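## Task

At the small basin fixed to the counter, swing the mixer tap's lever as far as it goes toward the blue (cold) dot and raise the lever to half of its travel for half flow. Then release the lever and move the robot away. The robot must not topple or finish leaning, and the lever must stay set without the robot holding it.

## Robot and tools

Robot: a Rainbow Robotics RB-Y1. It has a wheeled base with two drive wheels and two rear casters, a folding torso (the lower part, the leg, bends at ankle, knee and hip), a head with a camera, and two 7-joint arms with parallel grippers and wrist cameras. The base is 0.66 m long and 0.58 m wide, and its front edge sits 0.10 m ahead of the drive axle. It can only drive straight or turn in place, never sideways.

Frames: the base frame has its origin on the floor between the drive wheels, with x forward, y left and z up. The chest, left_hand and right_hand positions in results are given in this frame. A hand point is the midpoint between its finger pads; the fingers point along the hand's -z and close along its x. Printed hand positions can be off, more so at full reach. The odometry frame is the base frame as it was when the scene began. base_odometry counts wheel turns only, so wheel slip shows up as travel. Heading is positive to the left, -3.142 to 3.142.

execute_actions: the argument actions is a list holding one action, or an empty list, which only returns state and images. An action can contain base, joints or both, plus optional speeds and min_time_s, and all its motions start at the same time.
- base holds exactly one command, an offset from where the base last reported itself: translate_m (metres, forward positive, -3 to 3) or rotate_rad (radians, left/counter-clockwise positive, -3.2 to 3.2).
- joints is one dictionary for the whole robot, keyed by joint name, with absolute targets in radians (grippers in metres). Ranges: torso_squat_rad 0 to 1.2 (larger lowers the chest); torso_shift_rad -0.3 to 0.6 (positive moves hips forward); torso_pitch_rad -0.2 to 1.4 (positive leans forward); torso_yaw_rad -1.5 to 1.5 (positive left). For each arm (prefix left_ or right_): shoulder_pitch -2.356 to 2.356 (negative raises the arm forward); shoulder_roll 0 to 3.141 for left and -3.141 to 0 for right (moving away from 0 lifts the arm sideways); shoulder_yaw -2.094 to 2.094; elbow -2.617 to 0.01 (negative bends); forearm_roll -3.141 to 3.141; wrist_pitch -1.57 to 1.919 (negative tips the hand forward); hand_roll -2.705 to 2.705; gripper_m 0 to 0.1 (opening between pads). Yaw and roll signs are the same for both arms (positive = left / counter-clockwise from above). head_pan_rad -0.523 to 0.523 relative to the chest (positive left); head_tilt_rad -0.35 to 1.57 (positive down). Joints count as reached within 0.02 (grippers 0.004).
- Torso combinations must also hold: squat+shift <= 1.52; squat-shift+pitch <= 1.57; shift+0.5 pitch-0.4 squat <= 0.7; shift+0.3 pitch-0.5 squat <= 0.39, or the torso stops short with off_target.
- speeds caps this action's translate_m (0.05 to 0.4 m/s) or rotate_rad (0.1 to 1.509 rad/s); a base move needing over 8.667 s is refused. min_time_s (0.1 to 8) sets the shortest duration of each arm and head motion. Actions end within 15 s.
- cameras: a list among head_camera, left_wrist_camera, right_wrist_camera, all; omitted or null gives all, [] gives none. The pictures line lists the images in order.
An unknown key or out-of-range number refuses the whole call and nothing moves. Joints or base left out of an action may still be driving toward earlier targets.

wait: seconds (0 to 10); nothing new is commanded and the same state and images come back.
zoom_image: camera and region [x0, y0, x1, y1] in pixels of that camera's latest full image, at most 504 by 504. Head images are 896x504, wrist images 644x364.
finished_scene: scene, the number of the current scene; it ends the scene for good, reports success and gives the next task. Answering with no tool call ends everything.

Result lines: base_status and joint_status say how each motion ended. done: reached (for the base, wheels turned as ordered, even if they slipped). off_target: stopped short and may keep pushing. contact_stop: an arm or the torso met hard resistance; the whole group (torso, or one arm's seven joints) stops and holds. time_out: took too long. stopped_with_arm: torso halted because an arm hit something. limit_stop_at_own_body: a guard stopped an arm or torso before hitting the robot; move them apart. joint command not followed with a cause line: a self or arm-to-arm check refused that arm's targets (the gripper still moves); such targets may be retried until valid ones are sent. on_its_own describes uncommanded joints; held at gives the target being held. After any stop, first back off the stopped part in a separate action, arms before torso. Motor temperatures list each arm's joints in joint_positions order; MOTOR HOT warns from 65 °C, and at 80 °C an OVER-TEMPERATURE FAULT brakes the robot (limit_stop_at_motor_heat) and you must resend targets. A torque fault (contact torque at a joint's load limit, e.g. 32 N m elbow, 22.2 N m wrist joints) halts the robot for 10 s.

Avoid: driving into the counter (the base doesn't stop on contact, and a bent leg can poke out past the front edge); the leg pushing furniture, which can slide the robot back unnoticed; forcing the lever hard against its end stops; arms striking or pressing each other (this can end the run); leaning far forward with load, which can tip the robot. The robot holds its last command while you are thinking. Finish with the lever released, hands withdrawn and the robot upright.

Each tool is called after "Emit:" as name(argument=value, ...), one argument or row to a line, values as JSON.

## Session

Emit:
execute_actions(
  actions=[],
  cameras=["head_camera"],
)

Scene clock: 0.00 s.
Motor temperatures (°C, as the motors report them): left_arm=[26 23 25 26 30 31 28] | right_arm=[21 22 27 27 26 29 30]
base_odometry: x=+0.000 y=+0.000 heading=+0.000 (m, m, rad; odometry frame)
base_status: not commanded
joint_positions: torso_squat_rad=+0.350 torso_shift_rad=+0.000 torso_pitch_rad=+0.000 torso_yaw_rad=+0.000 left_shoulder_pitch_rad=-0.029 left_shoulder_roll_rad=+0.029 left_shoulder_yaw_rad=+0.036 left_elbow_rad=-0.215 left_forearm_roll_rad=+0.025 left_wrist_pitch_rad=+0.038 left_hand_roll_rad=+0.024 left_gripper_m=+0.100 right_shoulder_pitch_rad=+0.007 right_shoulder_roll_rad=-0.049 right_shoulder_yaw_rad=+0.001 right_elbow_rad=-0.214 right_forearm_roll_rad=+0.039 right_wrist_pitch_rad=+0.040 right_hand_roll_rad=+0.006 right_gripper_m=+0.099 head_pan_rad=+0.000 head_tilt_rad=+0.400
joint_status: not commanded
chest: x=-0.2279 y=+0.0008 z=+1.2476 quat_wxyz=(+1.000, +0.000, +0.000, +0.000) (m; base frame)
left_hand: x=-0.1114 y=+0.2444 z=+0.5711 quat_wxyz=(+0.994, +0.012, -0.102, +0.036) (m; base frame)
right_hand: x=-0.1380 y=-0.2574 z=+0.5683 quat_wxyz=(+0.996, -0.027, -0.083, +0.023) (m; base frame)
pictures: head_camera
Images, in order (width x height): head_camera 896x504.

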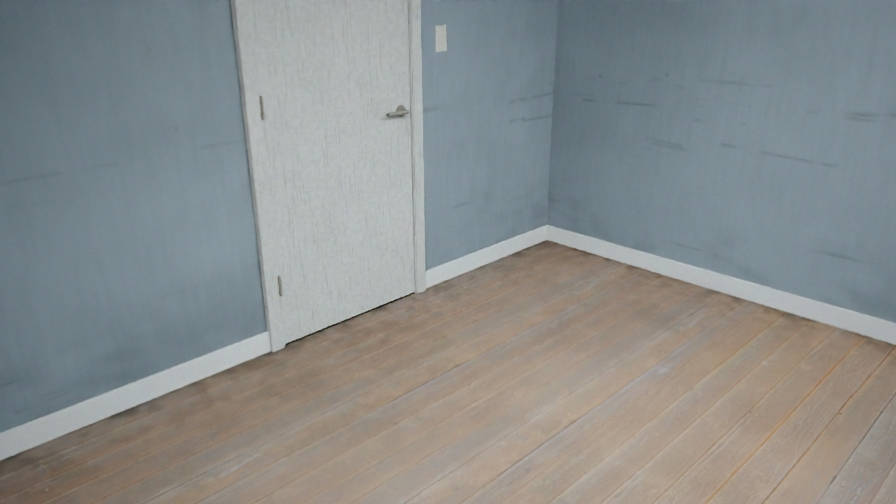

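The counter isn't in view, so it's probably behind me. I'll turn around.

Emit:
execute_actions(
  actions=[
    {"base": {"rotate_rad": 3.0}, "joints": {"head_tilt_rad": 0.3}},
  ],
  cameras=["head_camera"],
)

Scene clock: 5.53 s.
Motor temperatures (°C, as the motors report them): left_arm=[26 23 25 26 30 31 28] | right_arm=[21 22 27 27 26 29 30]
base_odometry: x=+0.000 y=+0.000 heading=+2.999 (m, m, rad; odometry frame)
base_status: done
joint_positions: torso_squat_rad=+0.350 torso_shift_rad=+0.000 torso_pitch_rad=+0.000 torso_yaw_rad=+0.000 left_shoulder_pitch_rad=-0.029 left_shoulder_roll_rad=+0.029 left_shoulder_yaw_rad=+0.036 left_elbow_rad=-0.215 left_forearm_roll_rad=+0.025 left_wrist_pitch_rad=+0.038 left_hand_roll_rad=+0.024 left_gripper_m=+0.100 right_shoulder_pitch_rad=+0.007 right_shoulder_roll_rad=-0.049 right_shoulder_yaw_rad=+0.001 right_elbow_rad=-0.214 right_forearm_roll_rad=+0.039 right_wrist_pitch_rad=+0.040 right_hand_roll_rad=+0.006 right_gripper_m=+0.099 head_pan_rad=+0.000 head_tilt_rad=+0.300
joint_status: all done
chest: x=-0.2280 y=+0.0008 z=+1.2476 quat_wxyz=(+1.000, +0.000, +0.000, +0.000) (m; base frame)
left_hand: x=-0.1114 y=+0.2444 z=+0.5711 quat_wxyz=(+0.994, +0.012, -0.102, +0.036) (m; base frame)
right_hand: x=-0.1380 y=-0.2574 z=+0.5683 quat_wxyz=(+0.996, -0.027, -0.083, +0.023) (m; base frame)
pictures: head_camera
Images, in order (width x height): head_camera 896x504.

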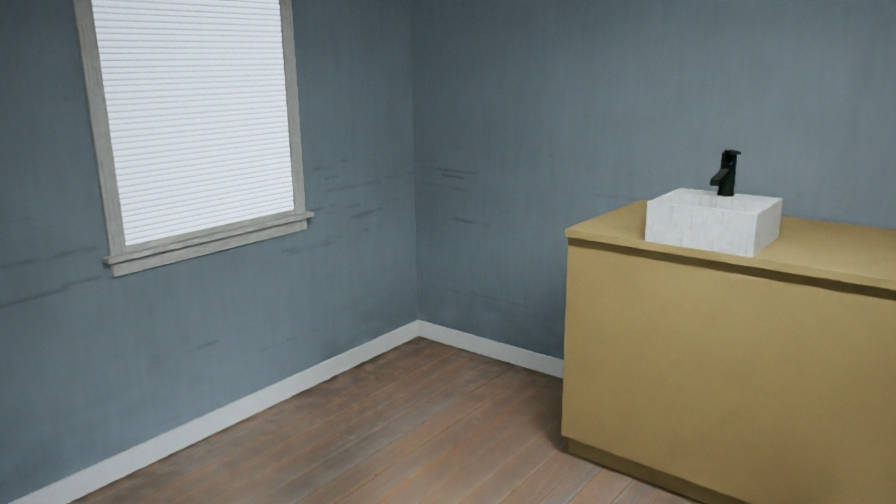

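The basin is off to the right, so I'll turn to face it.

Emit:
execute_actions(
  actions=[
    {"base": {"rotate_rad": -0.4}},
  ],
  cameras=["head_camera"],
)

Scene clock: 7.80 s.
Motor temperatures (°C, as the motors report them): left_arm=[26 23 25 26 30 31 28] | right_arm=[21 22 27 27 26 29 30]
base_odometry: x=+0.000 y=+0.000 heading=+2.601 (m, m, rad; odometry frame)
base_status: done
joint_positions: torso_squat_rad=+0.350 torso_shift_rad=+0.000 torso_pitch_rad=+0.000 torso_yaw_rad=+0.000 left_shoulder_pitch_rad=-0.029 left_shoulder_roll_rad=+0.029 left_shoulder_yaw_rad=+0.036 left_elbow_rad=-0.215 left_forearm_roll_rad=+0.025 left_wrist_pitch_rad=+0.038 left_hand_roll_rad=+0.024 left_gripper_m=+0.100 right_shoulder_pitch_rad=+0.007 right_shoulder_roll_rad=-0.049 right_shoulder_yaw_rad=+0.001 right_elbow_rad=-0.214 right_forearm_roll_rad=+0.039 right_wrist_pitch_rad=+0.040 right_hand_roll_rad=+0.006 right_gripper_m=+0.099 head_pan_rad=+0.000 head_tilt_rad=+0.300
joint_status: not commanded
chest: x=-0.2279 y=+0.0008 z=+1.2476 quat_wxyz=(+1.000, +0.000, +0.000, +0.000) (m; base frame)
left_hand: x=-0.1114 y=+0.2444 z=+0.5711 quat_wxyz=(+0.994, +0.012, -0.102, +0.036) (m; base frame)
right_hand: x=-0.1380 y=-0.2574 z=+0.5683 quat_wxyz=(+0.996, -0.027, -0.083, +0.023) (m; base frame)
pictures: head_camera
Images, in order (width x height): head_camera 896x504.

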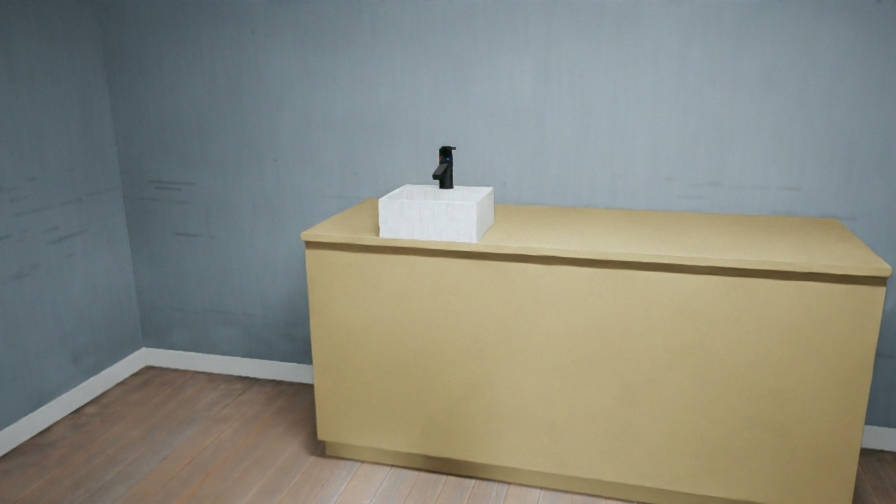

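I'm facing the tap, but the counter is angled about 0.19 rad to me. I'll take an offset path so the tap ends up in front of my right shoulder again. I'll also set up the arm while I drive, raising it sideways first and folding it afterwards.

Emit:
execute_actions(
  actions=[
    {"base": {"rotate_rad": 0.195}, "joints": {"right_shoulder_roll_rad": -1.6, "torso_shift_rad": 0.15, "torso_pitch_rad": 0.15}},
  ],
  cameras=[],
)

Emit:
execute_actions(
  actions=[
    {"base": {"translate_m": 1.5}, "joints": {"right_elbow_rad": -2.45, "right_wrist_pitch_rad": 0.78, "right_shoulder_pitch_rad": 0.095, "right_gripper_m": 0.03}},
  ],
  cameras=[],
)

Emit:
execute_actions(
  actions=[
    {"base": {"rotate_rad": -0.385}, "joints": {"head_tilt_rad": 0.5}},
  ],
  cameras=["head_camera"],
)

Scene clock: 10.67 s.
Motor temperatures (°C, as the motors report them): left_arm=[26 23 25 26 30 31 28] | right_arm=[21 22 27 27 26 29 30]
base_odometry: x=+0.000 y=+0.000 heading=+2.795 (m, m, rad; odometry frame)
base_status: done
joint_positions: torso_squat_rad=+0.350 torso_shift_rad=+0.150 torso_pitch_rad=+0.150 torso_yaw_rad=+0.000 left_shoulder_pitch_rad=-0.029 left_shoulder_roll_rad=+0.029 left_shoulder_yaw_rad=+0.036 left_elbow_rad=-0.215 left_forearm_roll_rad=+0.025 left_wrist_pitch_rad=+0.038 left_hand_roll_rad=+0.024 left_gripper_m=+0.100 right_shoulder_pitch_rad=+0.007 right_shoulder_roll_rad=-1.600 right_shoulder_yaw_rad=+0.001 right_elbow_rad=-0.214 right_forearm_roll_rad=+0.039 right_wrist_pitch_rad=+0.040 right_hand_roll_rad=+0.006 right_gripper_m=+0.099 head_pan_rad=+0.000 head_tilt_rad=+0.300
joint_status: all done
chest: x=-0.0835 y=+0.0008 z=+1.2367 quat_wxyz=(+0.997, +0.000, +0.075, +0.000) (m; base frame)
left_hand: x=-0.0693 y=+0.2444 z=+0.5504 quat_wxyz=(+0.999, +0.015, -0.028, +0.035) (m; base frame)
right_hand: x=+0.0235 y=-0.9790 z=+1.3244 quat_wxyz=(+0.693, -0.708, +0.011, +0.133) (m; base frame)
pictures: none
No camera images: the call's "cameras" was empty. Leave "cameras" out to get every camera's image.

Scene clock: 15.77 s.
Motor temperatures (°C, as the motors report them): left_arm=[26 23 25 26 30 31 28] | right_arm=[21 22 27 27 26 29 30]
base_odometry: x=-1.411 y=+0.509 heading=+2.795 (m, m, rad; odometry frame)
base_status: done
joint_positions: torso_squat_rad=+0.350 torso_shift_rad=+0.150 torso_pitch_rad=+0.150 torso_yaw_rad=+0.000 left_shoulder_pitch_rad=-0.029 left_shoulder_roll_rad=+0.029 left_shoulder_yaw_rad=+0.036 left_elbow_rad=-0.215 left_forearm_roll_rad=+0.025 left_wrist_pitch_rad=+0.038 left_hand_roll_rad=+0.024 left_gripper_m=+0.100 right_shoulder_pitch_rad=+0.095 right_shoulder_roll_rad=-1.600 right_shoulder_yaw_rad=+0.001 right_elbow_rad=-2.450 right_forearm_roll_rad=+0.039 right_wrist_pitch_rad=+0.780 right_hand_roll_rad=+0.006 right_gripper_m=+0.030 head_pan_rad=+0.000 head_tilt_rad=+0.300
joint_status: all done
chest: x=-0.0835 y=+0.0008 z=+1.2367 quat_wxyz=(+0.997, +0.000, +0.075, +0.000) (m; base frame)
left_hand: x=-0.0692 y=+0.2444 z=+0.5504 quat_wxyz=(+0.999, +0.015, -0.028, +0.035) (m; base frame)
right_hand: x=+0.3624 y=-0.3094 z=+1.2185 quat_wxyz=(+0.518, -0.438, -0.449, +0.581) (m; base frame)
pictures: none
No camera images: the call's "cameras" was empty. Leave "cameras" out to get every camera's image.

Scene clock: 17.87 s.
Motor temperatures (°C, as the motors report them): left_arm=[26 23 25 26 30 31 28] | right_arm=[21 22 27 27 26 29 30]
base_odometry: x=-1.411 y=+0.509 heading=+2.411 (m, m, rad; odometry frame)
base_status: done
joint_positions: torso_squat_rad=+0.350 torso_shift_rad=+0.150 torso_pitch_rad=+0.150 torso_yaw_rad=+0.000 left_shoulder_pitch_rad=-0.029 left_shoulder_roll_rad=+0.029 left_shoulder_yaw_rad=+0.036 left_elbow_rad=-0.215 left_forearm_roll_rad=+0.025 left_wrist_pitch_rad=+0.038 left_hand_roll_rad=+0.024 left_gripper_m=+0.100 right_shoulder_pitch_rad=+0.095 right_shoulder_roll_rad=-1.600 right_shoulder_yaw_rad=+0.001 right_elbow_rad=-2.450 right_forearm_roll_rad=+0.039 right_wrist_pitch_rad=+0.780 right_hand_roll_rad=+0.006 right_gripper_m=+0.030 head_pan_rad=+0.000 head_tilt_rad=+0.500
joint_status: all done
chest: x=-0.0835 y=+0.0008 z=+1.2367 quat_wxyz=(+0.997, +0.000, +0.075, +0.000) (m; base frame)
left_hand: x=-0.0692 y=+0.2444 z=+0.5504 quat_wxyz=(+0.999, +0.015, -0.028, +0.035) (m; base frame)
right_hand: x=+0.3624 y=-0.3094 z=+1.2185 quat_wxyz=(+0.518, -0.438, -0.449, +0.581) (m; base frame)
pictures: head_camera
Images, in order (width x height): head_camera 896x504.

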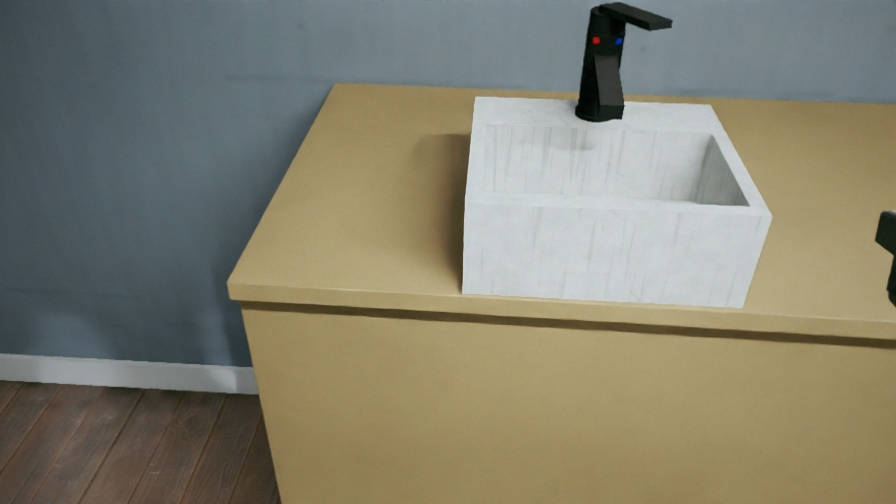

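The lever in this scene already looks turned toward blue. I'll move closer to check it properly.

Emit:
execute_actions(
  actions=[
    {"base": {"translate_m": 0.36}, "joints": {"head_pan_rad": -0.35}},
  ],
  cameras=["head_camera", "right_wrist_camera"],
)

Scene clock: 20.53 s.
Motor temperatures (°C, as the motors report them): left_arm=[26 23 25 26 30 31 28] | right_arm=[21 22 27 27 26 29 30]
base_odometry: x=-1.679 y=+0.749 heading=+2.411 (m, m, rad; odometry frame)
base_status: done
joint_positions: torso_squat_rad=+0.350 torso_shift_rad=+0.150 torso_pitch_rad=+0.150 torso_yaw_rad=+0.000 left_shoulder_pitch_rad=-0.029 left_shoulder_roll_rad=+0.029 left_shoulder_yaw_rad=+0.036 left_elbow_rad=-0.215 left_forearm_roll_rad=+0.025 left_wrist_pitch_rad=+0.038 left_hand_roll_rad=+0.024 left_gripper_m=+0.100 right_shoulder_pitch_rad=+0.095 right_shoulder_roll_rad=-1.600 right_shoulder_yaw_rad=+0.001 right_elbow_rad=-2.450 right_forearm_roll_rad=+0.039 right_wrist_pitch_rad=+0.780 right_hand_roll_rad=+0.006 right_gripper_m=+0.030 head_pan_rad=-0.350 head_tilt_rad=+0.500
joint_status: all done
chest: x=-0.0834 y=+0.0008 z=+1.2367 quat_wxyz=(+0.997, +0.000, +0.075, +0.000) (m; base frame)
left_hand: x=-0.0692 y=+0.2444 z=+0.5504 quat_wxyz=(+0.999, +0.015, -0.028, +0.035) (m; base frame)
right_hand: x=+0.3624 y=-0.3094 z=+1.2185 quat_wxyz=(+0.518, -0.438, -0.449, +0.581) (m; base frame)
pictures: head_camera, right_wrist_camera
Images, in order (width x height): head_camera 896x504, right_wrist_camera 644x364.

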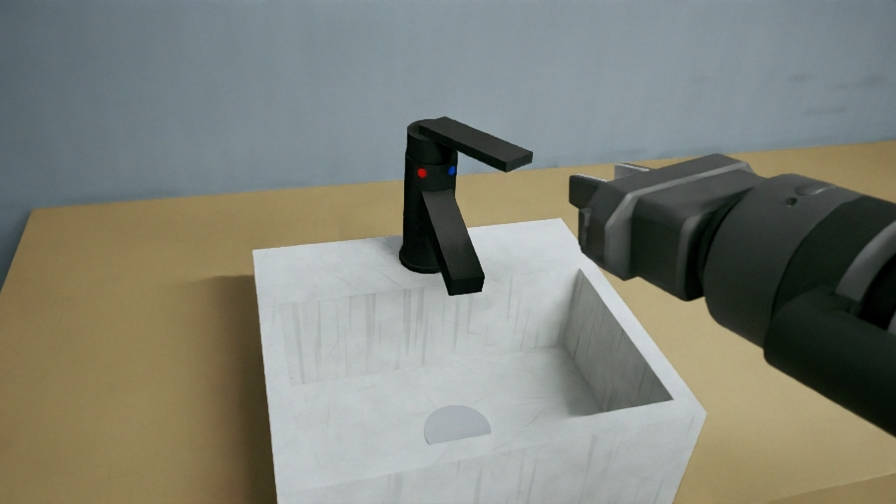

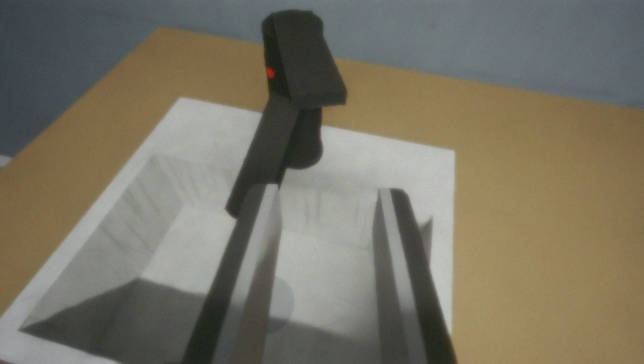

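The lever is only partly turned and still fully down. I'll repeat the sequence that worked before: hand to the lever's left, drive forward a little, then sweep right.

Emit:
execute_actions(
  actions=[
    {"joints": {"torso_yaw_rad": 0.38}},
  ],
  cameras=[],
)

Emit:
execute_actions(
  actions=[
    {"base": {"translate_m": 0.06}},
  ],
  cameras=["right_wrist_camera"],
)

Scene clock: 22.20 s.
Motor temperatures (°C, as the motors report them): left_arm=[26 23 25 26 30 31 28] | right_arm=[21 22 27 27 26 29 30]
base_odometry: x=-1.679 y=+0.749 heading=+2.411 (m, m, rad; odometry frame)
base_status: not commanded
joint_positions: torso_squat_rad=+0.350 torso_shift_rad=+0.150 torso_pitch_rad=+0.150 torso_yaw_rad=+0.380 left_shoulder_pitch_rad=-0.029 left_shoulder_roll_rad=+0.029 left_shoulder_yaw_rad=+0.036 left_elbow_rad=-0.215 left_forearm_roll_rad=+0.025 left_wrist_pitch_rad=+0.038 left_hand_roll_rad=+0.024 left_gripper_m=+0.100 right_shoulder_pitch_rad=+0.095 right_shoulder_roll_rad=-1.600 right_shoulder_yaw_rad=+0.001 right_elbow_rad=-2.450 right_forearm_roll_rad=+0.039 right_wrist_pitch_rad=+0.780 right_hand_roll_rad=+0.006 right_gripper_m=+0.030 head_pan_rad=-0.350 head_tilt_rad=+0.500
joint_status: all done
chest: x=-0.0835 y=+0.0008 z=+1.2367 quat_wxyz=(+0.979, +0.014, +0.074, +0.188) (m; base frame)
left_hand: x=-0.1671 y=+0.2702 z=+0.5652 quat_wxyz=(+0.974, +0.048, -0.025, +0.220) (m; base frame)
right_hand: x=+0.4450 y=-0.1225 z=+1.2059 quat_wxyz=(+0.413, -0.332, -0.539, +0.655) (m; base frame)
pictures: none
No camera images: the call's "cameras" was empty. Leave "cameras" out to get every camera's image.

Scene clock: 23.43 s.
Motor temperatures (°C, as the motors report them): left_arm=[26 23 25 26 30 31 28] | right_arm=[21 22 27 27 26 29 30]
base_odometry: x=-1.724 y=+0.789 heading=+2.411 (m, m, rad; odometry frame)
base_status: done
joint_positions: torso_squat_rad=+0.350 torso_shift_rad=+0.150 torso_pitch_rad=+0.150 torso_yaw_rad=+0.380 left_shoulder_pitch_rad=-0.029 left_shoulder_roll_rad=+0.029 left_shoulder_yaw_rad=+0.036 left_elbow_rad=-0.215 left_forearm_roll_rad=+0.025 left_wrist_pitch_rad=+0.038 left_hand_roll_rad=+0.024 left_gripper_m=+0.100 right_shoulder_pitch_rad=+0.095 right_shoulder_roll_rad=-1.600 right_shoulder_yaw_rad=+0.001 right_elbow_rad=-2.450 right_forearm_roll_rad=+0.039 right_wrist_pitch_rad=+0.780 right_hand_roll_rad=+0.006 right_gripper_m=+0.030 head_pan_rad=-0.350 head_tilt_rad=+0.500
joint_status: not commanded
chest: x=-0.0834 y=+0.0008 z=+1.2367 quat_wxyz=(+0.979, +0.014, +0.074, +0.188) (m; base frame)
left_hand: x=-0.1670 y=+0.2702 z=+0.5652 quat_wxyz=(+0.974, +0.048, -0.025, +0.220) (m; base frame)
right_hand: x=+0.4450 y=-0.1225 z=+1.2059 quat_wxyz=(+0.413, -0.332, -0.539, +0.655) (m; base frame)
pictures: right_wrist_camera
Images, in order (width x height): right_wrist_camera 644x364.

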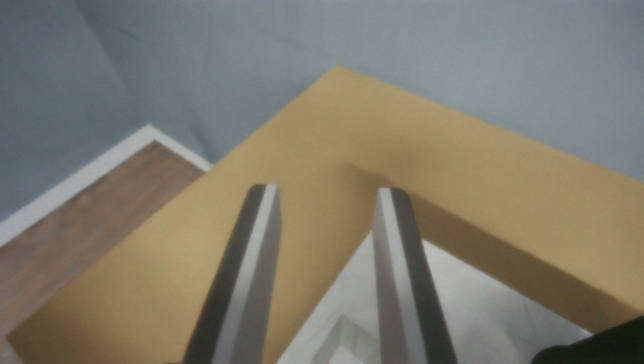

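Emit:
execute_actions(
  actions=[
    {"joints": {"torso_yaw_rad": -0.05, "head_pan_rad": -0.5}},
  ],
  cameras=["head_camera", "right_wrist_camera"],
)

Scene clock: 25.03 s.
Motor temperatures (°C, as the motors report them): left_arm=[26 23 25 26 30 31 28] | right_arm=[21 22 27 27 26 29 30]
base_odometry: x=-1.724 y=+0.789 heading=+2.411 (m, m, rad; odometry frame)
base_status: not commanded
joint_positions: torso_squat_rad=+0.350 torso_shift_rad=+0.150 torso_pitch_rad=+0.150 torso_yaw_rad=-0.050 left_shoulder_pitch_rad=-0.029 left_shoulder_roll_rad=+0.029 left_shoulder_yaw_rad=+0.036 left_elbow_rad=-0.215 left_forearm_roll_rad=+0.025 left_wrist_pitch_rad=+0.038 left_hand_roll_rad=+0.024 left_gripper_m=+0.100 right_shoulder_pitch_rad=+0.095 right_shoulder_roll_rad=-1.600 right_shoulder_yaw_rad=+0.001 right_elbow_rad=-2.450 right_forearm_roll_rad=+0.039 right_wrist_pitch_rad=+0.780 right_hand_roll_rad=+0.006 right_gripper_m=+0.030 head_pan_rad=-0.500 head_tilt_rad=+0.500
joint_status: all done
chest: x=-0.0835 y=+0.0008 z=+1.2367 quat_wxyz=(+0.997, -0.002, +0.075, -0.025) (m; base frame)
left_hand: x=-0.0575 y=+0.2383 z=+0.5486 quat_wxyz=(+1.000, +0.010, -0.028, +0.011) (m; base frame)
right_hand: x=+0.3467 y=-0.3310 z=+1.2209 quat_wxyz=(+0.531, -0.451, -0.436, +0.570) (m; base frame)
pictures: head_camera, right_wrist_camera
Images, in order (width x height): head_camera 896x504, right_wrist_camera 644x364.

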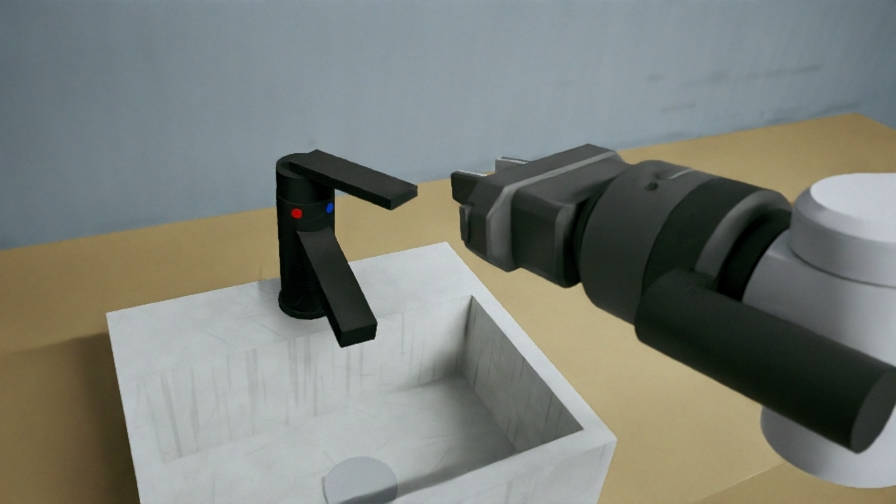

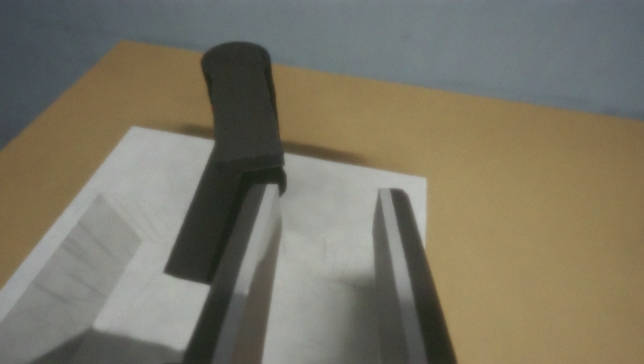

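The lever barely moved. My hand is riding about 2 cm higher this time, so the fingers passed over it. I'll redo the sweep with the hand a little lower.

Emit:
execute_actions(
  actions=[
    {"joints": {"torso_yaw_rad": 0.38}},
  ],
  cameras=[],
)

Emit:
execute_actions(
  actions=[
    {"joints": {"right_shoulder_pitch_rad": 0.16}},
  ],
  cameras=[],
)

Emit:
execute_actions(
  actions=[
    {"joints": {"torso_yaw_rad": -0.05}},
  ],
  cameras=["head_camera", "right_wrist_camera"],
)

Scene clock: 26.83 s.
Motor temperatures (°C, as the motors report them): left_arm=[26 23 25 26 30 31 28] | right_arm=[21 22 27 27 26 29 30]
base_odometry: x=-1.724 y=+0.789 heading=+2.411 (m, m, rad; odometry frame)
base_status: not commanded
joint_positions: torso_squat_rad=+0.350 torso_shift_rad=+0.150 torso_pitch_rad=+0.150 torso_yaw_rad=+0.380 left_shoulder_pitch_rad=-0.029 left_shoulder_roll_rad=+0.029 left_shoulder_yaw_rad=+0.036 left_elbow_rad=-0.215 left_forearm_roll_rad=+0.025 left_wrist_pitch_rad=+0.038 left_hand_roll_rad=+0.024 left_gripper_m=+0.100 right_shoulder_pitch_rad=+0.095 right_shoulder_roll_rad=-1.600 right_shoulder_yaw_rad=+0.001 right_elbow_rad=-2.450 right_forearm_roll_rad=+0.039 right_wrist_pitch_rad=+0.780 right_hand_roll_rad=+0.006 right_gripper_m=+0.030 head_pan_rad=-0.500 head_tilt_rad=+0.500
joint_status: all done
chest: x=-0.0835 y=+0.0008 z=+1.2367 quat_wxyz=(+0.979, +0.014, +0.074, +0.188) (m; base frame)
left_hand: x=-0.1671 y=+0.2702 z=+0.5652 quat_wxyz=(+0.974, +0.048, -0.025, +0.220) (m; base frame)
right_hand: x=+0.4450 y=-0.1225 z=+1.2059 quat_wxyz=(+0.413, -0.332, -0.539, +0.655) (m; base frame)
pictures: none
No camera images: the call's "cameras" was empty. Leave "cameras" out to get every camera's image.

Scene clock: 27.43 s.
Motor temperatures (°C, as the motors report them): left_arm=[26 23 25 26 30 31 28] | right_arm=[21 22 27 27 26 29 30]
base_odometry: x=-1.724 y=+0.789 heading=+2.411 (m, m, rad; odometry frame)
base_status: not commanded
joint_positions: torso_squat_rad=+0.350 torso_shift_rad=+0.150 torso_pitch_rad=+0.150 torso_yaw_rad=+0.380 left_shoulder_pitch_rad=-0.029 left_shoulder_roll_rad=+0.029 left_shoulder_yaw_rad=+0.036 left_elbow_rad=-0.215 left_forearm_roll_rad=+0.025 left_wrist_pitch_rad=+0.038 left_hand_roll_rad=+0.024 left_gripper_m=+0.100 right_shoulder_pitch_rad=+0.160 right_shoulder_roll_rad=-1.600 right_shoulder_yaw_rad=+0.001 right_elbow_rad=-2.450 right_forearm_roll_rad=+0.039 right_wrist_pitch_rad=+0.780 right_hand_roll_rad=+0.006 right_gripper_m=+0.030 head_pan_rad=-0.500 head_tilt_rad=+0.500
joint_status: all done
chest: x=-0.0835 y=+0.0008 z=+1.2367 quat_wxyz=(+0.979, +0.014, +0.074, +0.188) (m; base frame)
left_hand: x=-0.1671 y=+0.2702 z=+0.5652 quat_wxyz=(+0.974, +0.048, -0.025, +0.220) (m; base frame)
right_hand: x=+0.4401 y=-0.1334 z=+1.1794 quat_wxyz=(+0.430, -0.323, -0.515, +0.667) (m; base frame)
pictures: none
No camera images: the call's "cameras" was empty. Leave "cameras" out to get every camera's image.

Scene clock: 28.93 s.
Motor temperatures (°C, as the motors report them): left_arm=[26 23 25 26 30 31 28] | right_arm=[21 22 27 27 26 29 30]
base_odometry: x=-1.724 y=+0.789 heading=+2.411 (m, m, rad; odometry frame)
base_status: not commanded
joint_positions: torso_squat_rad=+0.350 torso_shift_rad=+0.150 torso_pitch_rad=+0.150 torso_yaw_rad=-0.050 left_shoulder_pitch_rad=-0.029 left_shoulder_roll_rad=+0.029 left_shoulder_yaw_rad=+0.036 left_elbow_rad=-0.215 left_forearm_roll_rad=+0.025 left_wrist_pitch_rad=+0.038 left_hand_roll_rad=+0.024 left_gripper_m=+0.100 right_shoulder_pitch_rad=+0.160 right_shoulder_roll_rad=-1.600 right_shoulder_yaw_rad=+0.001 right_elbow_rad=-2.450 right_forearm_roll_rad=+0.039 right_wrist_pitch_rad=+0.780 right_hand_roll_rad=+0.006 right_gripper_m=+0.030 head_pan_rad=-0.500 head_tilt_rad=+0.500
joint_status: all done
chest: x=-0.0835 y=+0.0008 z=+1.2367 quat_wxyz=(+0.997, -0.002, +0.075, -0.025) (m; base frame)
left_hand: x=-0.0574 y=+0.2383 z=+0.5486 quat_wxyz=(+1.000, +0.010, -0.028, +0.011) (m; base frame)
right_hand: x=+0.3373 y=-0.3406 z=+1.1950 quat_wxyz=(+0.550, -0.438, -0.414, +0.578) (m; base frame)
pictures: head_camera, right_wrist_camera
Images, in order (width x height): head_camera 896x504, right_wrist_camera 644x364.

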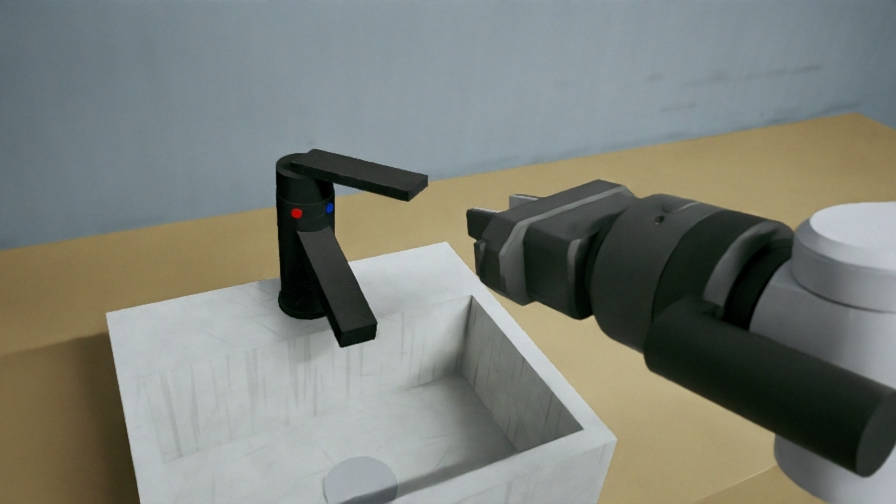

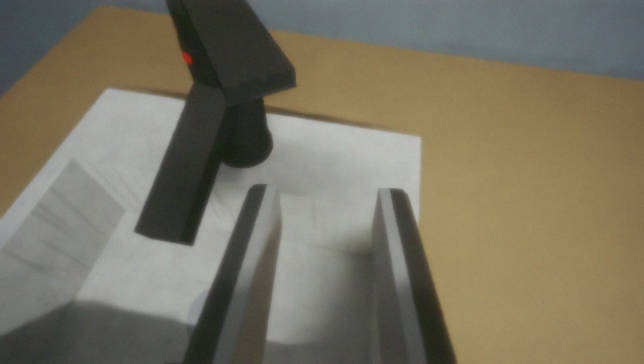

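The lever moved further right, but I'm not sure it has reached the stop. I'll do one more sweep with the finger set a little deeper to make sure.

Emit:
execute_actions(
  actions=[
    {"joints": {"torso_yaw_rad": 0.3}},
  ],
  cameras=[],
)

Emit:
execute_actions(
  actions=[
    {"base": {"translate_m": 0.04}},
  ],
  cameras=[],
)

Emit:
execute_actions(
  actions=[
    {"joints": {"torso_yaw_rad": -0.05}},
  ],
  cameras=["head_camera", "right_wrist_camera"],
)

Scene clock: 30.57 s.
Motor temperatures (°C, as the motors report them): left_arm=[26 23 25 26 30 31 28] | right_arm=[21 22 27 27 26 29 30]
base_odometry: x=-1.724 y=+0.789 heading=+2.411 (m, m, rad; odometry frame)
base_status: not commanded
joint_positions: torso_squat_rad=+0.350 torso_shift_rad=+0.150 torso_pitch_rad=+0.150 torso_yaw_rad=+0.300 left_shoulder_pitch_rad=-0.029 left_shoulder_roll_rad=+0.029 left_shoulder_yaw_rad=+0.036 left_elbow_rad=-0.215 left_forearm_roll_rad=+0.025 left_wrist_pitch_rad=+0.038 left_hand_roll_rad=+0.024 left_gripper_m=+0.100 right_shoulder_pitch_rad=+0.160 right_shoulder_roll_rad=-1.600 right_shoulder_yaw_rad=+0.001 right_elbow_rad=-2.450 right_forearm_roll_rad=+0.039 right_wrist_pitch_rad=+0.780 right_hand_roll_rad=+0.006 right_gripper_m=+0.030 head_pan_rad=-0.500 head_tilt_rad=+0.500
joint_status: all done
chest: x=-0.0835 y=+0.0008 z=+1.2367 quat_wxyz=(+0.986, +0.011, +0.074, +0.149) (m; base frame)
left_hand: x=-0.1458 y=+0.2680 z=+0.5620 quat_wxyz=(+0.982, +0.041, -0.026, +0.182) (m; base frame)
right_hand: x=+0.4278 y=-0.1750 z=+1.1812 quat_wxyz=(+0.454, -0.346, -0.498, +0.653) (m; base frame)
pictures: none
No camera images: the call's "cameras" was empty. Leave "cameras" out to get every camera's image.

Scene clock: 31.77 s.
Motor temperatures (°C, as the motors report them): left_arm=[26 23 25 26 30 31 28] | right_arm=[21 22 27 27 26 29 30]
base_odometry: x=-1.754 y=+0.816 heading=+2.411 (m, m, rad; odometry frame)
base_status: done
joint_positions: torso_squat_rad=+0.350 torso_shift_rad=+0.150 torso_pitch_rad=+0.150 torso_yaw_rad=+0.300 left_shoulder_pitch_rad=-0.029 left_shoulder_roll_rad=+0.029 left_shoulder_yaw_rad=+0.036 left_elbow_rad=-0.215 left_forearm_roll_rad=+0.025 left_wrist_pitch_rad=+0.038 left_hand_roll_rad=+0.024 left_gripper_m=+0.100 right_shoulder_pitch_rad=+0.160 right_shoulder_roll_rad=-1.600 right_shoulder_yaw_rad=+0.001 right_elbow_rad=-2.450 right_forearm_roll_rad=+0.039 right_wrist_pitch_rad=+0.780 right_hand_roll_rad=+0.006 right_gripper_m=+0.030 head_pan_rad=-0.500 head_tilt_rad=+0.500
joint_status: not commanded
chest: x=-0.0835 y=+0.0008 z=+1.2367 quat_wxyz=(+0.986, +0.011, +0.074, +0.149) (m; base frame)
left_hand: x=-0.1458 y=+0.2680 z=+0.5620 quat_wxyz=(+0.982, +0.041, -0.026, +0.182) (m; base frame)
right_hand: x=+0.4278 y=-0.1751 z=+1.1812 quat_wxyz=(+0.454, -0.346, -0.498, +0.653) (m; base frame)
pictures: none
No camera images: the call's "cameras" was empty. Leave "cameras" out to get every camera's image.

Scene clock: 33.20 s.
Motor temperatures (°C, as the motors report them): left_arm=[26 23 25 26 30 31 28] | right_arm=[21 22 27 27 26 29 30]
base_odometry: x=-1.754 y=+0.816 heading=+2.411 (m, m, rad; odometry frame)
base_status: not commanded
joint_positions: torso_squat_rad=+0.350 torso_shift_rad=+0.149 torso_pitch_rad=+0.149 torso_yaw_rad=+0.056 left_shoulder_pitch_rad=-0.029 left_shoulder_roll_rad=+0.029 left_shoulder_yaw_rad=+0.036 left_elbow_rad=-0.215 left_forearm_roll_rad=+0.025 left_wrist_pitch_rad=+0.038 left_hand_roll_rad=+0.024 left_gripper_m=+0.100 right_shoulder_pitch_rad=+0.160 right_shoulder_roll_rad=-1.600 right_shoulder_yaw_rad=+0.001 right_elbow_rad=-2.454 right_forearm_roll_rad=+0.038 right_wrist_pitch_rad=+0.778 right_hand_roll_rad=+0.006 right_gripper_m=+0.028 head_pan_rad=-0.500 head_tilt_rad=+0.500
joint_status: torso_yaw_rad contact_stop (moved -0.244 of -0.350)
on_its_own: torso_yaw_rad is held at +0.056, not at your -0.050, since a contact_stop
chest: x=-0.0845 y=+0.0013 z=+1.2368 quat_wxyz=(+0.997, +0.001, +0.074, +0.028) (m; base frame)
left_hand: x=-0.0828 y=+0.2506 z=+0.5524 quat_wxyz=(+0.997, +0.019, -0.028, +0.063) (m; base frame)
right_hand: x=+0.3688 y=-0.2912 z=+1.1909 quat_wxyz=(+0.521, -0.410, -0.443, +0.604) (m; base frame)
pictures: head_camera, right_wrist_camera
Images, in order (width x height): head_camera 896x504, right_wrist_camera 644x364.

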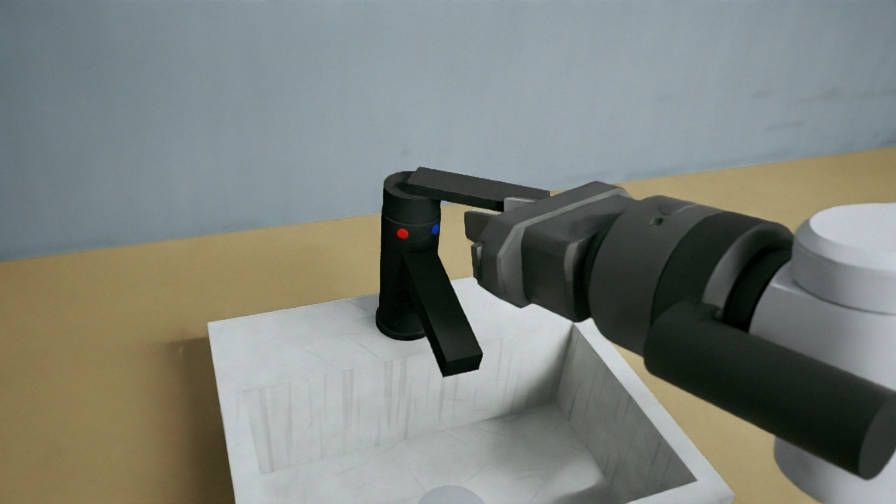

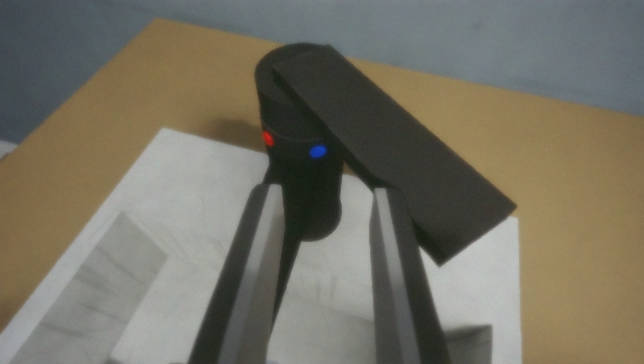

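The contact stop means the lever has hit its rotation limit, so it's fully on cold. Next I'll ease off, drop the fingers under the lever, and lift it only halfway.

Emit:
execute_actions(
  actions=[
    {"joints": {"torso_yaw_rad": 0.1, "right_shoulder_pitch_rad": 0.25}},
  ],
  cameras=[],
)

Emit:
execute_actions(
  actions=[
    {"joints": {"torso_yaw_rad": -0.02}},
  ],
  cameras=["head_camera", "right_wrist_camera"],
)

Scene clock: 34.90 s.
Motor temperatures (°C, as the motors report them): left_arm=[26 23 25 26 30 31 28] | right_arm=[21 22 27 27 26 29 30]
base_odometry: x=-1.754 y=+0.816 heading=+2.411 (m, m, rad; odometry frame)
base_status: not commanded
joint_positions: torso_squat_rad=+0.350 torso_shift_rad=+0.150 torso_pitch_rad=+0.149 torso_yaw_rad=+0.100 left_shoulder_pitch_rad=-0.029 left_shoulder_roll_rad=+0.029 left_shoulder_yaw_rad=+0.036 left_elbow_rad=-0.215 left_forearm_roll_rad=+0.025 left_wrist_pitch_rad=+0.038 left_hand_roll_rad=+0.024 left_gripper_m=+0.100 right_shoulder_pitch_rad=+0.250 right_shoulder_roll_rad=-1.600 right_shoulder_yaw_rad=+0.001 right_elbow_rad=-2.450 right_forearm_roll_rad=+0.039 right_wrist_pitch_rad=+0.780 right_hand_roll_rad=+0.006 right_gripper_m=+0.030 head_pan_rad=-0.500 head_tilt_rad=+0.500
joint_status: all done
chest: x=-0.0840 y=+0.0008 z=+1.2368 quat_wxyz=(+0.996, +0.003, +0.074, +0.050) (m; base frame)
left_hand: x=-0.0941 y=+0.2548 z=+0.5542 quat_wxyz=(+0.996, +0.023, -0.028, +0.084) (m; base frame)
right_hand: x=+0.3689 y=-0.2878 z=+1.1536 quat_wxyz=(+0.535, -0.384, -0.420, +0.624) (m; base frame)
pictures: none
No camera images: the call's "cameras" was empty. Leave "cameras" out to get every camera's image.

Scene clock: 35.83 s.
Motor temperatures (°C, as the motors report them): left_arm=[26 23 25 26 30 31 28] | right_arm=[21 22 27 27 26 29 30]
base_odometry: x=-1.754 y=+0.816 heading=+2.411 (m, m, rad; odometry frame)
base_status: not commanded
joint_positions: torso_squat_rad=+0.350 torso_shift_rad=+0.150 torso_pitch_rad=+0.149 torso_yaw_rad=-0.020 left_shoulder_pitch_rad=-0.029 left_shoulder_roll_rad=+0.029 left_shoulder_yaw_rad=+0.036 left_elbow_rad=-0.215 left_forearm_roll_rad=+0.025 left_wrist_pitch_rad=+0.038 left_hand_roll_rad=+0.024 left_gripper_m=+0.100 right_shoulder_pitch_rad=+0.250 right_shoulder_roll_rad=-1.600 right_shoulder_yaw_rad=+0.001 right_elbow_rad=-2.450 right_forearm_roll_rad=+0.039 right_wrist_pitch_rad=+0.780 right_hand_roll_rad=+0.006 right_gripper_m=+0.030 head_pan_rad=-0.500 head_tilt_rad=+0.500
joint_status: all done
chest: x=-0.0840 y=+0.0008 z=+1.2368 quat_wxyz=(+0.997, -0.001, +0.075, -0.010) (m; base frame)
left_hand: x=-0.0646 y=+0.2420 z=+0.5498 quat_wxyz=(+0.999, +0.013, -0.028, +0.025) (m; base frame)
right_hand: x=+0.3314 y=-0.3409 z=+1.1592 quat_wxyz=(+0.568, -0.413, -0.391, +0.595) (m; base frame)
pictures: head_camera, right_wrist_camera
Images, in order (width x height): head_camera 896x504, right_wrist_camera 644x364.

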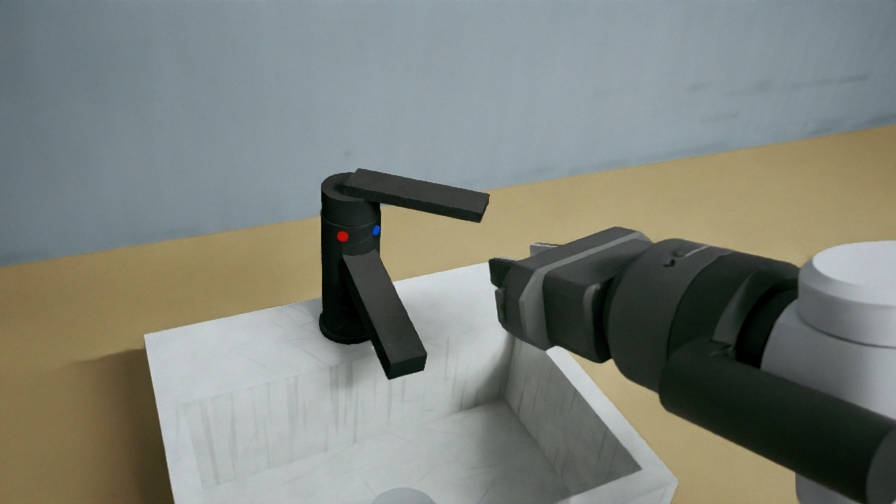

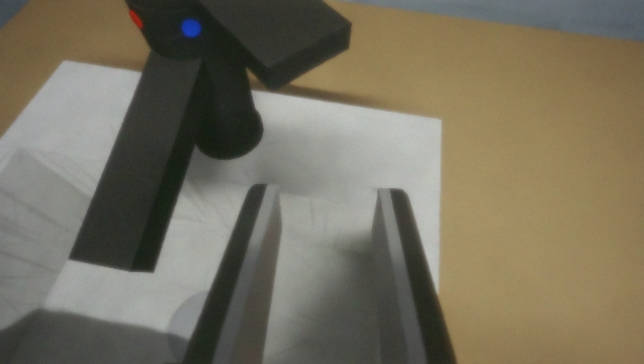

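The fingers are below the tip but still short of it. I'll shift forward to get underneath.

Emit:
execute_actions(
  actions=[
    {"joints": {"torso_shift_rad": 0.22}},
  ],
  cameras=["head_camera", "right_wrist_camera"],
)

Scene clock: 37.23 s.
Motor temperatures (°C, as the motors report them): left_arm=[26 23 25 26 30 31 28] | right_arm=[21 22 27 27 26 29 30]
base_odometry: x=-1.754 y=+0.816 heading=+2.411 (m, m, rad; odometry frame)
base_status: not commanded
joint_positions: torso_squat_rad=+0.350 torso_shift_rad=+0.220 torso_pitch_rad=+0.149 torso_yaw_rad=-0.020 left_shoulder_pitch_rad=-0.029 left_shoulder_roll_rad=+0.029 left_shoulder_yaw_rad=+0.036 left_elbow_rad=-0.215 left_forearm_roll_rad=+0.025 left_wrist_pitch_rad=+0.038 left_hand_roll_rad=+0.024 left_gripper_m=+0.100 right_shoulder_pitch_rad=+0.250 right_shoulder_roll_rad=-1.600 right_shoulder_yaw_rad=+0.001 right_elbow_rad=-2.450 right_forearm_roll_rad=+0.039 right_wrist_pitch_rad=+0.780 right_hand_roll_rad=+0.006 right_gripper_m=+0.030 head_pan_rad=-0.500 head_tilt_rad=+0.500
joint_status: all done
chest: x=-0.0384 y=+0.0008 z=+1.2283 quat_wxyz=(+0.997, -0.001, +0.075, -0.010) (m; base frame)
left_hand: x=-0.0191 y=+0.2420 z=+0.5412 quat_wxyz=(+0.999, +0.013, -0.028, +0.025) (m; base frame)
right_hand: x=+0.3770 y=-0.3409 z=+1.1506 quat_wxyz=(+0.568, -0.413, -0.391, +0.595) (m; base frame)
pictures: head_camera, right_wrist_camera
Images, in order (width x height): head_camera 896x504, right_wrist_camera 644x364.

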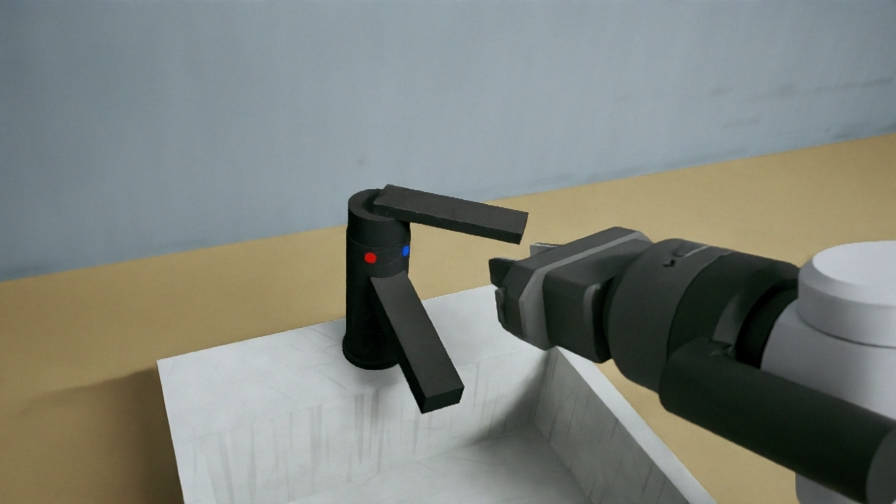

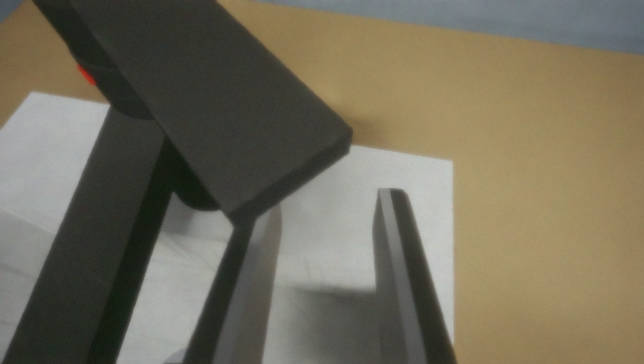

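The left fingertip is under the lever tip. I'll lift in a small step and check.

Emit:
execute_actions(
  actions=[
    {"joints": {"right_shoulder_pitch_rad": 0.16}},
  ],
  cameras=["head_camera"],
)

Scene clock: 38.07 s.
Motor temperatures (°C, as the motors report them): left_arm=[26 23 25 26 30 31 28] | right_arm=[21 22 27 27 26 29 30]
base_odometry: x=-1.754 y=+0.816 heading=+2.411 (m, m, rad; odometry frame)
base_status: not commanded
joint_positions: torso_squat_rad=+0.350 torso_shift_rad=+0.220 torso_pitch_rad=+0.149 torso_yaw_rad=-0.020 left_shoulder_pitch_rad=-0.029 left_shoulder_roll_rad=+0.029 left_shoulder_yaw_rad=+0.036 left_elbow_rad=-0.215 left_forearm_roll_rad=+0.025 left_wrist_pitch_rad=+0.038 left_hand_roll_rad=+0.024 left_gripper_m=+0.100 right_shoulder_pitch_rad=+0.161 right_shoulder_roll_rad=-1.600 right_shoulder_yaw_rad=+0.001 right_elbow_rad=-2.450 right_forearm_roll_rad=+0.039 right_wrist_pitch_rad=+0.780 right_hand_roll_rad=+0.006 right_gripper_m=+0.030 head_pan_rad=-0.500 head_tilt_rad=+0.500
joint_status: all done
chest: x=-0.0384 y=+0.0008 z=+1.2283 quat_wxyz=(+0.997, -0.001, +0.075, -0.010) (m; base frame)
left_hand: x=-0.0191 y=+0.2420 z=+0.5413 quat_wxyz=(+0.999, +0.013, -0.028, +0.025) (m; base frame)
right_hand: x=+0.3922 y=-0.3279 z=+1.1849 quat_wxyz=(+0.543, -0.431, -0.422, +0.585) (m; base frame)
pictures: head_camera
Images, in order (width x height): head_camera 896x504.

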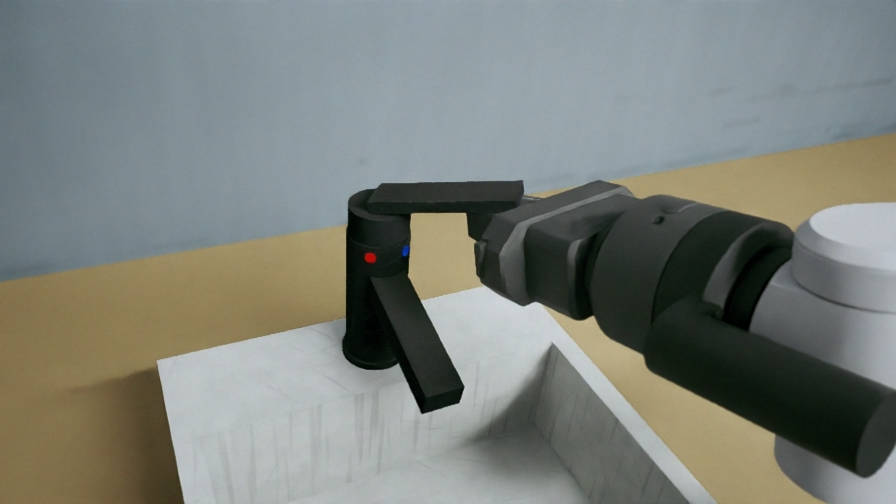

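The lever now looks about level in the image. Fully down it sloped downward, and fully up in scene 1 it sloped upward by a similar amount, so level is roughly halfway. I'll lower the hand and back away.

Emit:
execute_actions(
  actions=[
    {"joints": {"right_shoulder_pitch_rad": 0.25}},
  ],
  cameras=[],
)

Emit:
execute_actions(
  actions=[
    {"base": {"translate_m": -0.15}, "joints": {"head_pan_rad": -0.35}},
  ],
  cameras=["head_camera"],
)

Scene clock: 38.97 s.
Motor temperatures (°C, as the motors report them): left_arm=[26 23 25 26 30 31 28] | right_arm=[21 22 27 27 26 29 30]
base_odometry: x=-1.754 y=+0.816 heading=+2.411 (m, m, rad; odometry frame)
base_status: not commanded
joint_positions: torso_squat_rad=+0.350 torso_shift_rad=+0.220 torso_pitch_rad=+0.149 torso_yaw_rad=-0.020 left_shoulder_pitch_rad=-0.029 left_shoulder_roll_rad=+0.029 left_shoulder_yaw_rad=+0.036 left_elbow_rad=-0.215 left_forearm_roll_rad=+0.025 left_wrist_pitch_rad=+0.038 left_hand_roll_rad=+0.024 left_gripper_m=+0.100 right_shoulder_pitch_rad=+0.250 right_shoulder_roll_rad=-1.600 right_shoulder_yaw_rad=+0.001 right_elbow_rad=-2.450 right_forearm_roll_rad=+0.039 right_wrist_pitch_rad=+0.780 right_hand_roll_rad=+0.006 right_gripper_m=+0.030 head_pan_rad=-0.500 head_tilt_rad=+0.500
joint_status: all done
chest: x=-0.0384 y=+0.0008 z=+1.2283 quat_wxyz=(+0.997, -0.001, +0.075, -0.010) (m; base frame)
left_hand: x=-0.0191 y=+0.2420 z=+0.5413 quat_wxyz=(+0.999, +0.013, -0.028, +0.025) (m; base frame)
right_hand: x=+0.3770 y=-0.3409 z=+1.1505 quat_wxyz=(+0.568, -0.413, -0.391, +0.595) (m; base frame)
pictures: none
No camera images: the call's "cameras" was empty. Leave "cameras" out to get every camera's image.

Scene clock: 40.53 s.
Motor temperatures (°C, as the motors report them): left_arm=[26 23 25 26 30 31 28] | right_arm=[21 22 27 27 26 29 30]
base_odometry: x=-1.642 y=+0.716 heading=+2.411 (m, m, rad; odometry frame)
base_status: done
joint_positions: torso_squat_rad=+0.350 torso_shift_rad=+0.220 torso_pitch_rad=+0.149 torso_yaw_rad=-0.020 left_shoulder_pitch_rad=-0.028 left_shoulder_roll_rad=+0.029 left_shoulder_yaw_rad=+0.036 left_elbow_rad=-0.215 left_forearm_roll_rad=+0.025 left_wrist_pitch_rad=+0.038 left_hand_roll_rad=+0.024 left_gripper_m=+0.100 right_shoulder_pitch_rad=+0.250 right_shoulder_roll_rad=-1.600 right_shoulder_yaw_rad=+0.001 right_elbow_rad=-2.450 right_forearm_roll_rad=+0.039 right_wrist_pitch_rad=+0.780 right_hand_roll_rad=+0.006 right_gripper_m=+0.030 head_pan_rad=-0.350 head_tilt_rad=+0.500
joint_status: all done
chest: x=-0.0385 y=+0.0008 z=+1.2283 quat_wxyz=(+0.997, -0.001, +0.075, -0.010) (m; base frame)
left_hand: x=-0.0192 y=+0.2420 z=+0.5413 quat_wxyz=(+0.999, +0.013, -0.028, +0.025) (m; base frame)
right_hand: x=+0.3769 y=-0.3409 z=+1.1505 quat_wxyz=(+0.568, -0.413, -0.391, +0.595) (m; base frame)
pictures: head_camera
Images, in order (width x height): head_camera 896x504.

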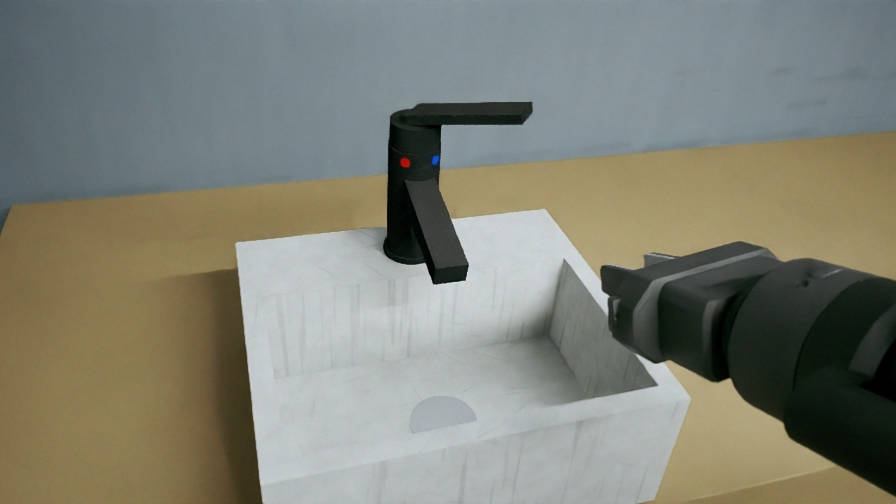

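The lever is holding at about half lift, fully turned to the blue side, and my hand is clear. I'll finish scene 2.

Emit:
finished_scene(
  scene=2,
)

The scene is finished: the task was done.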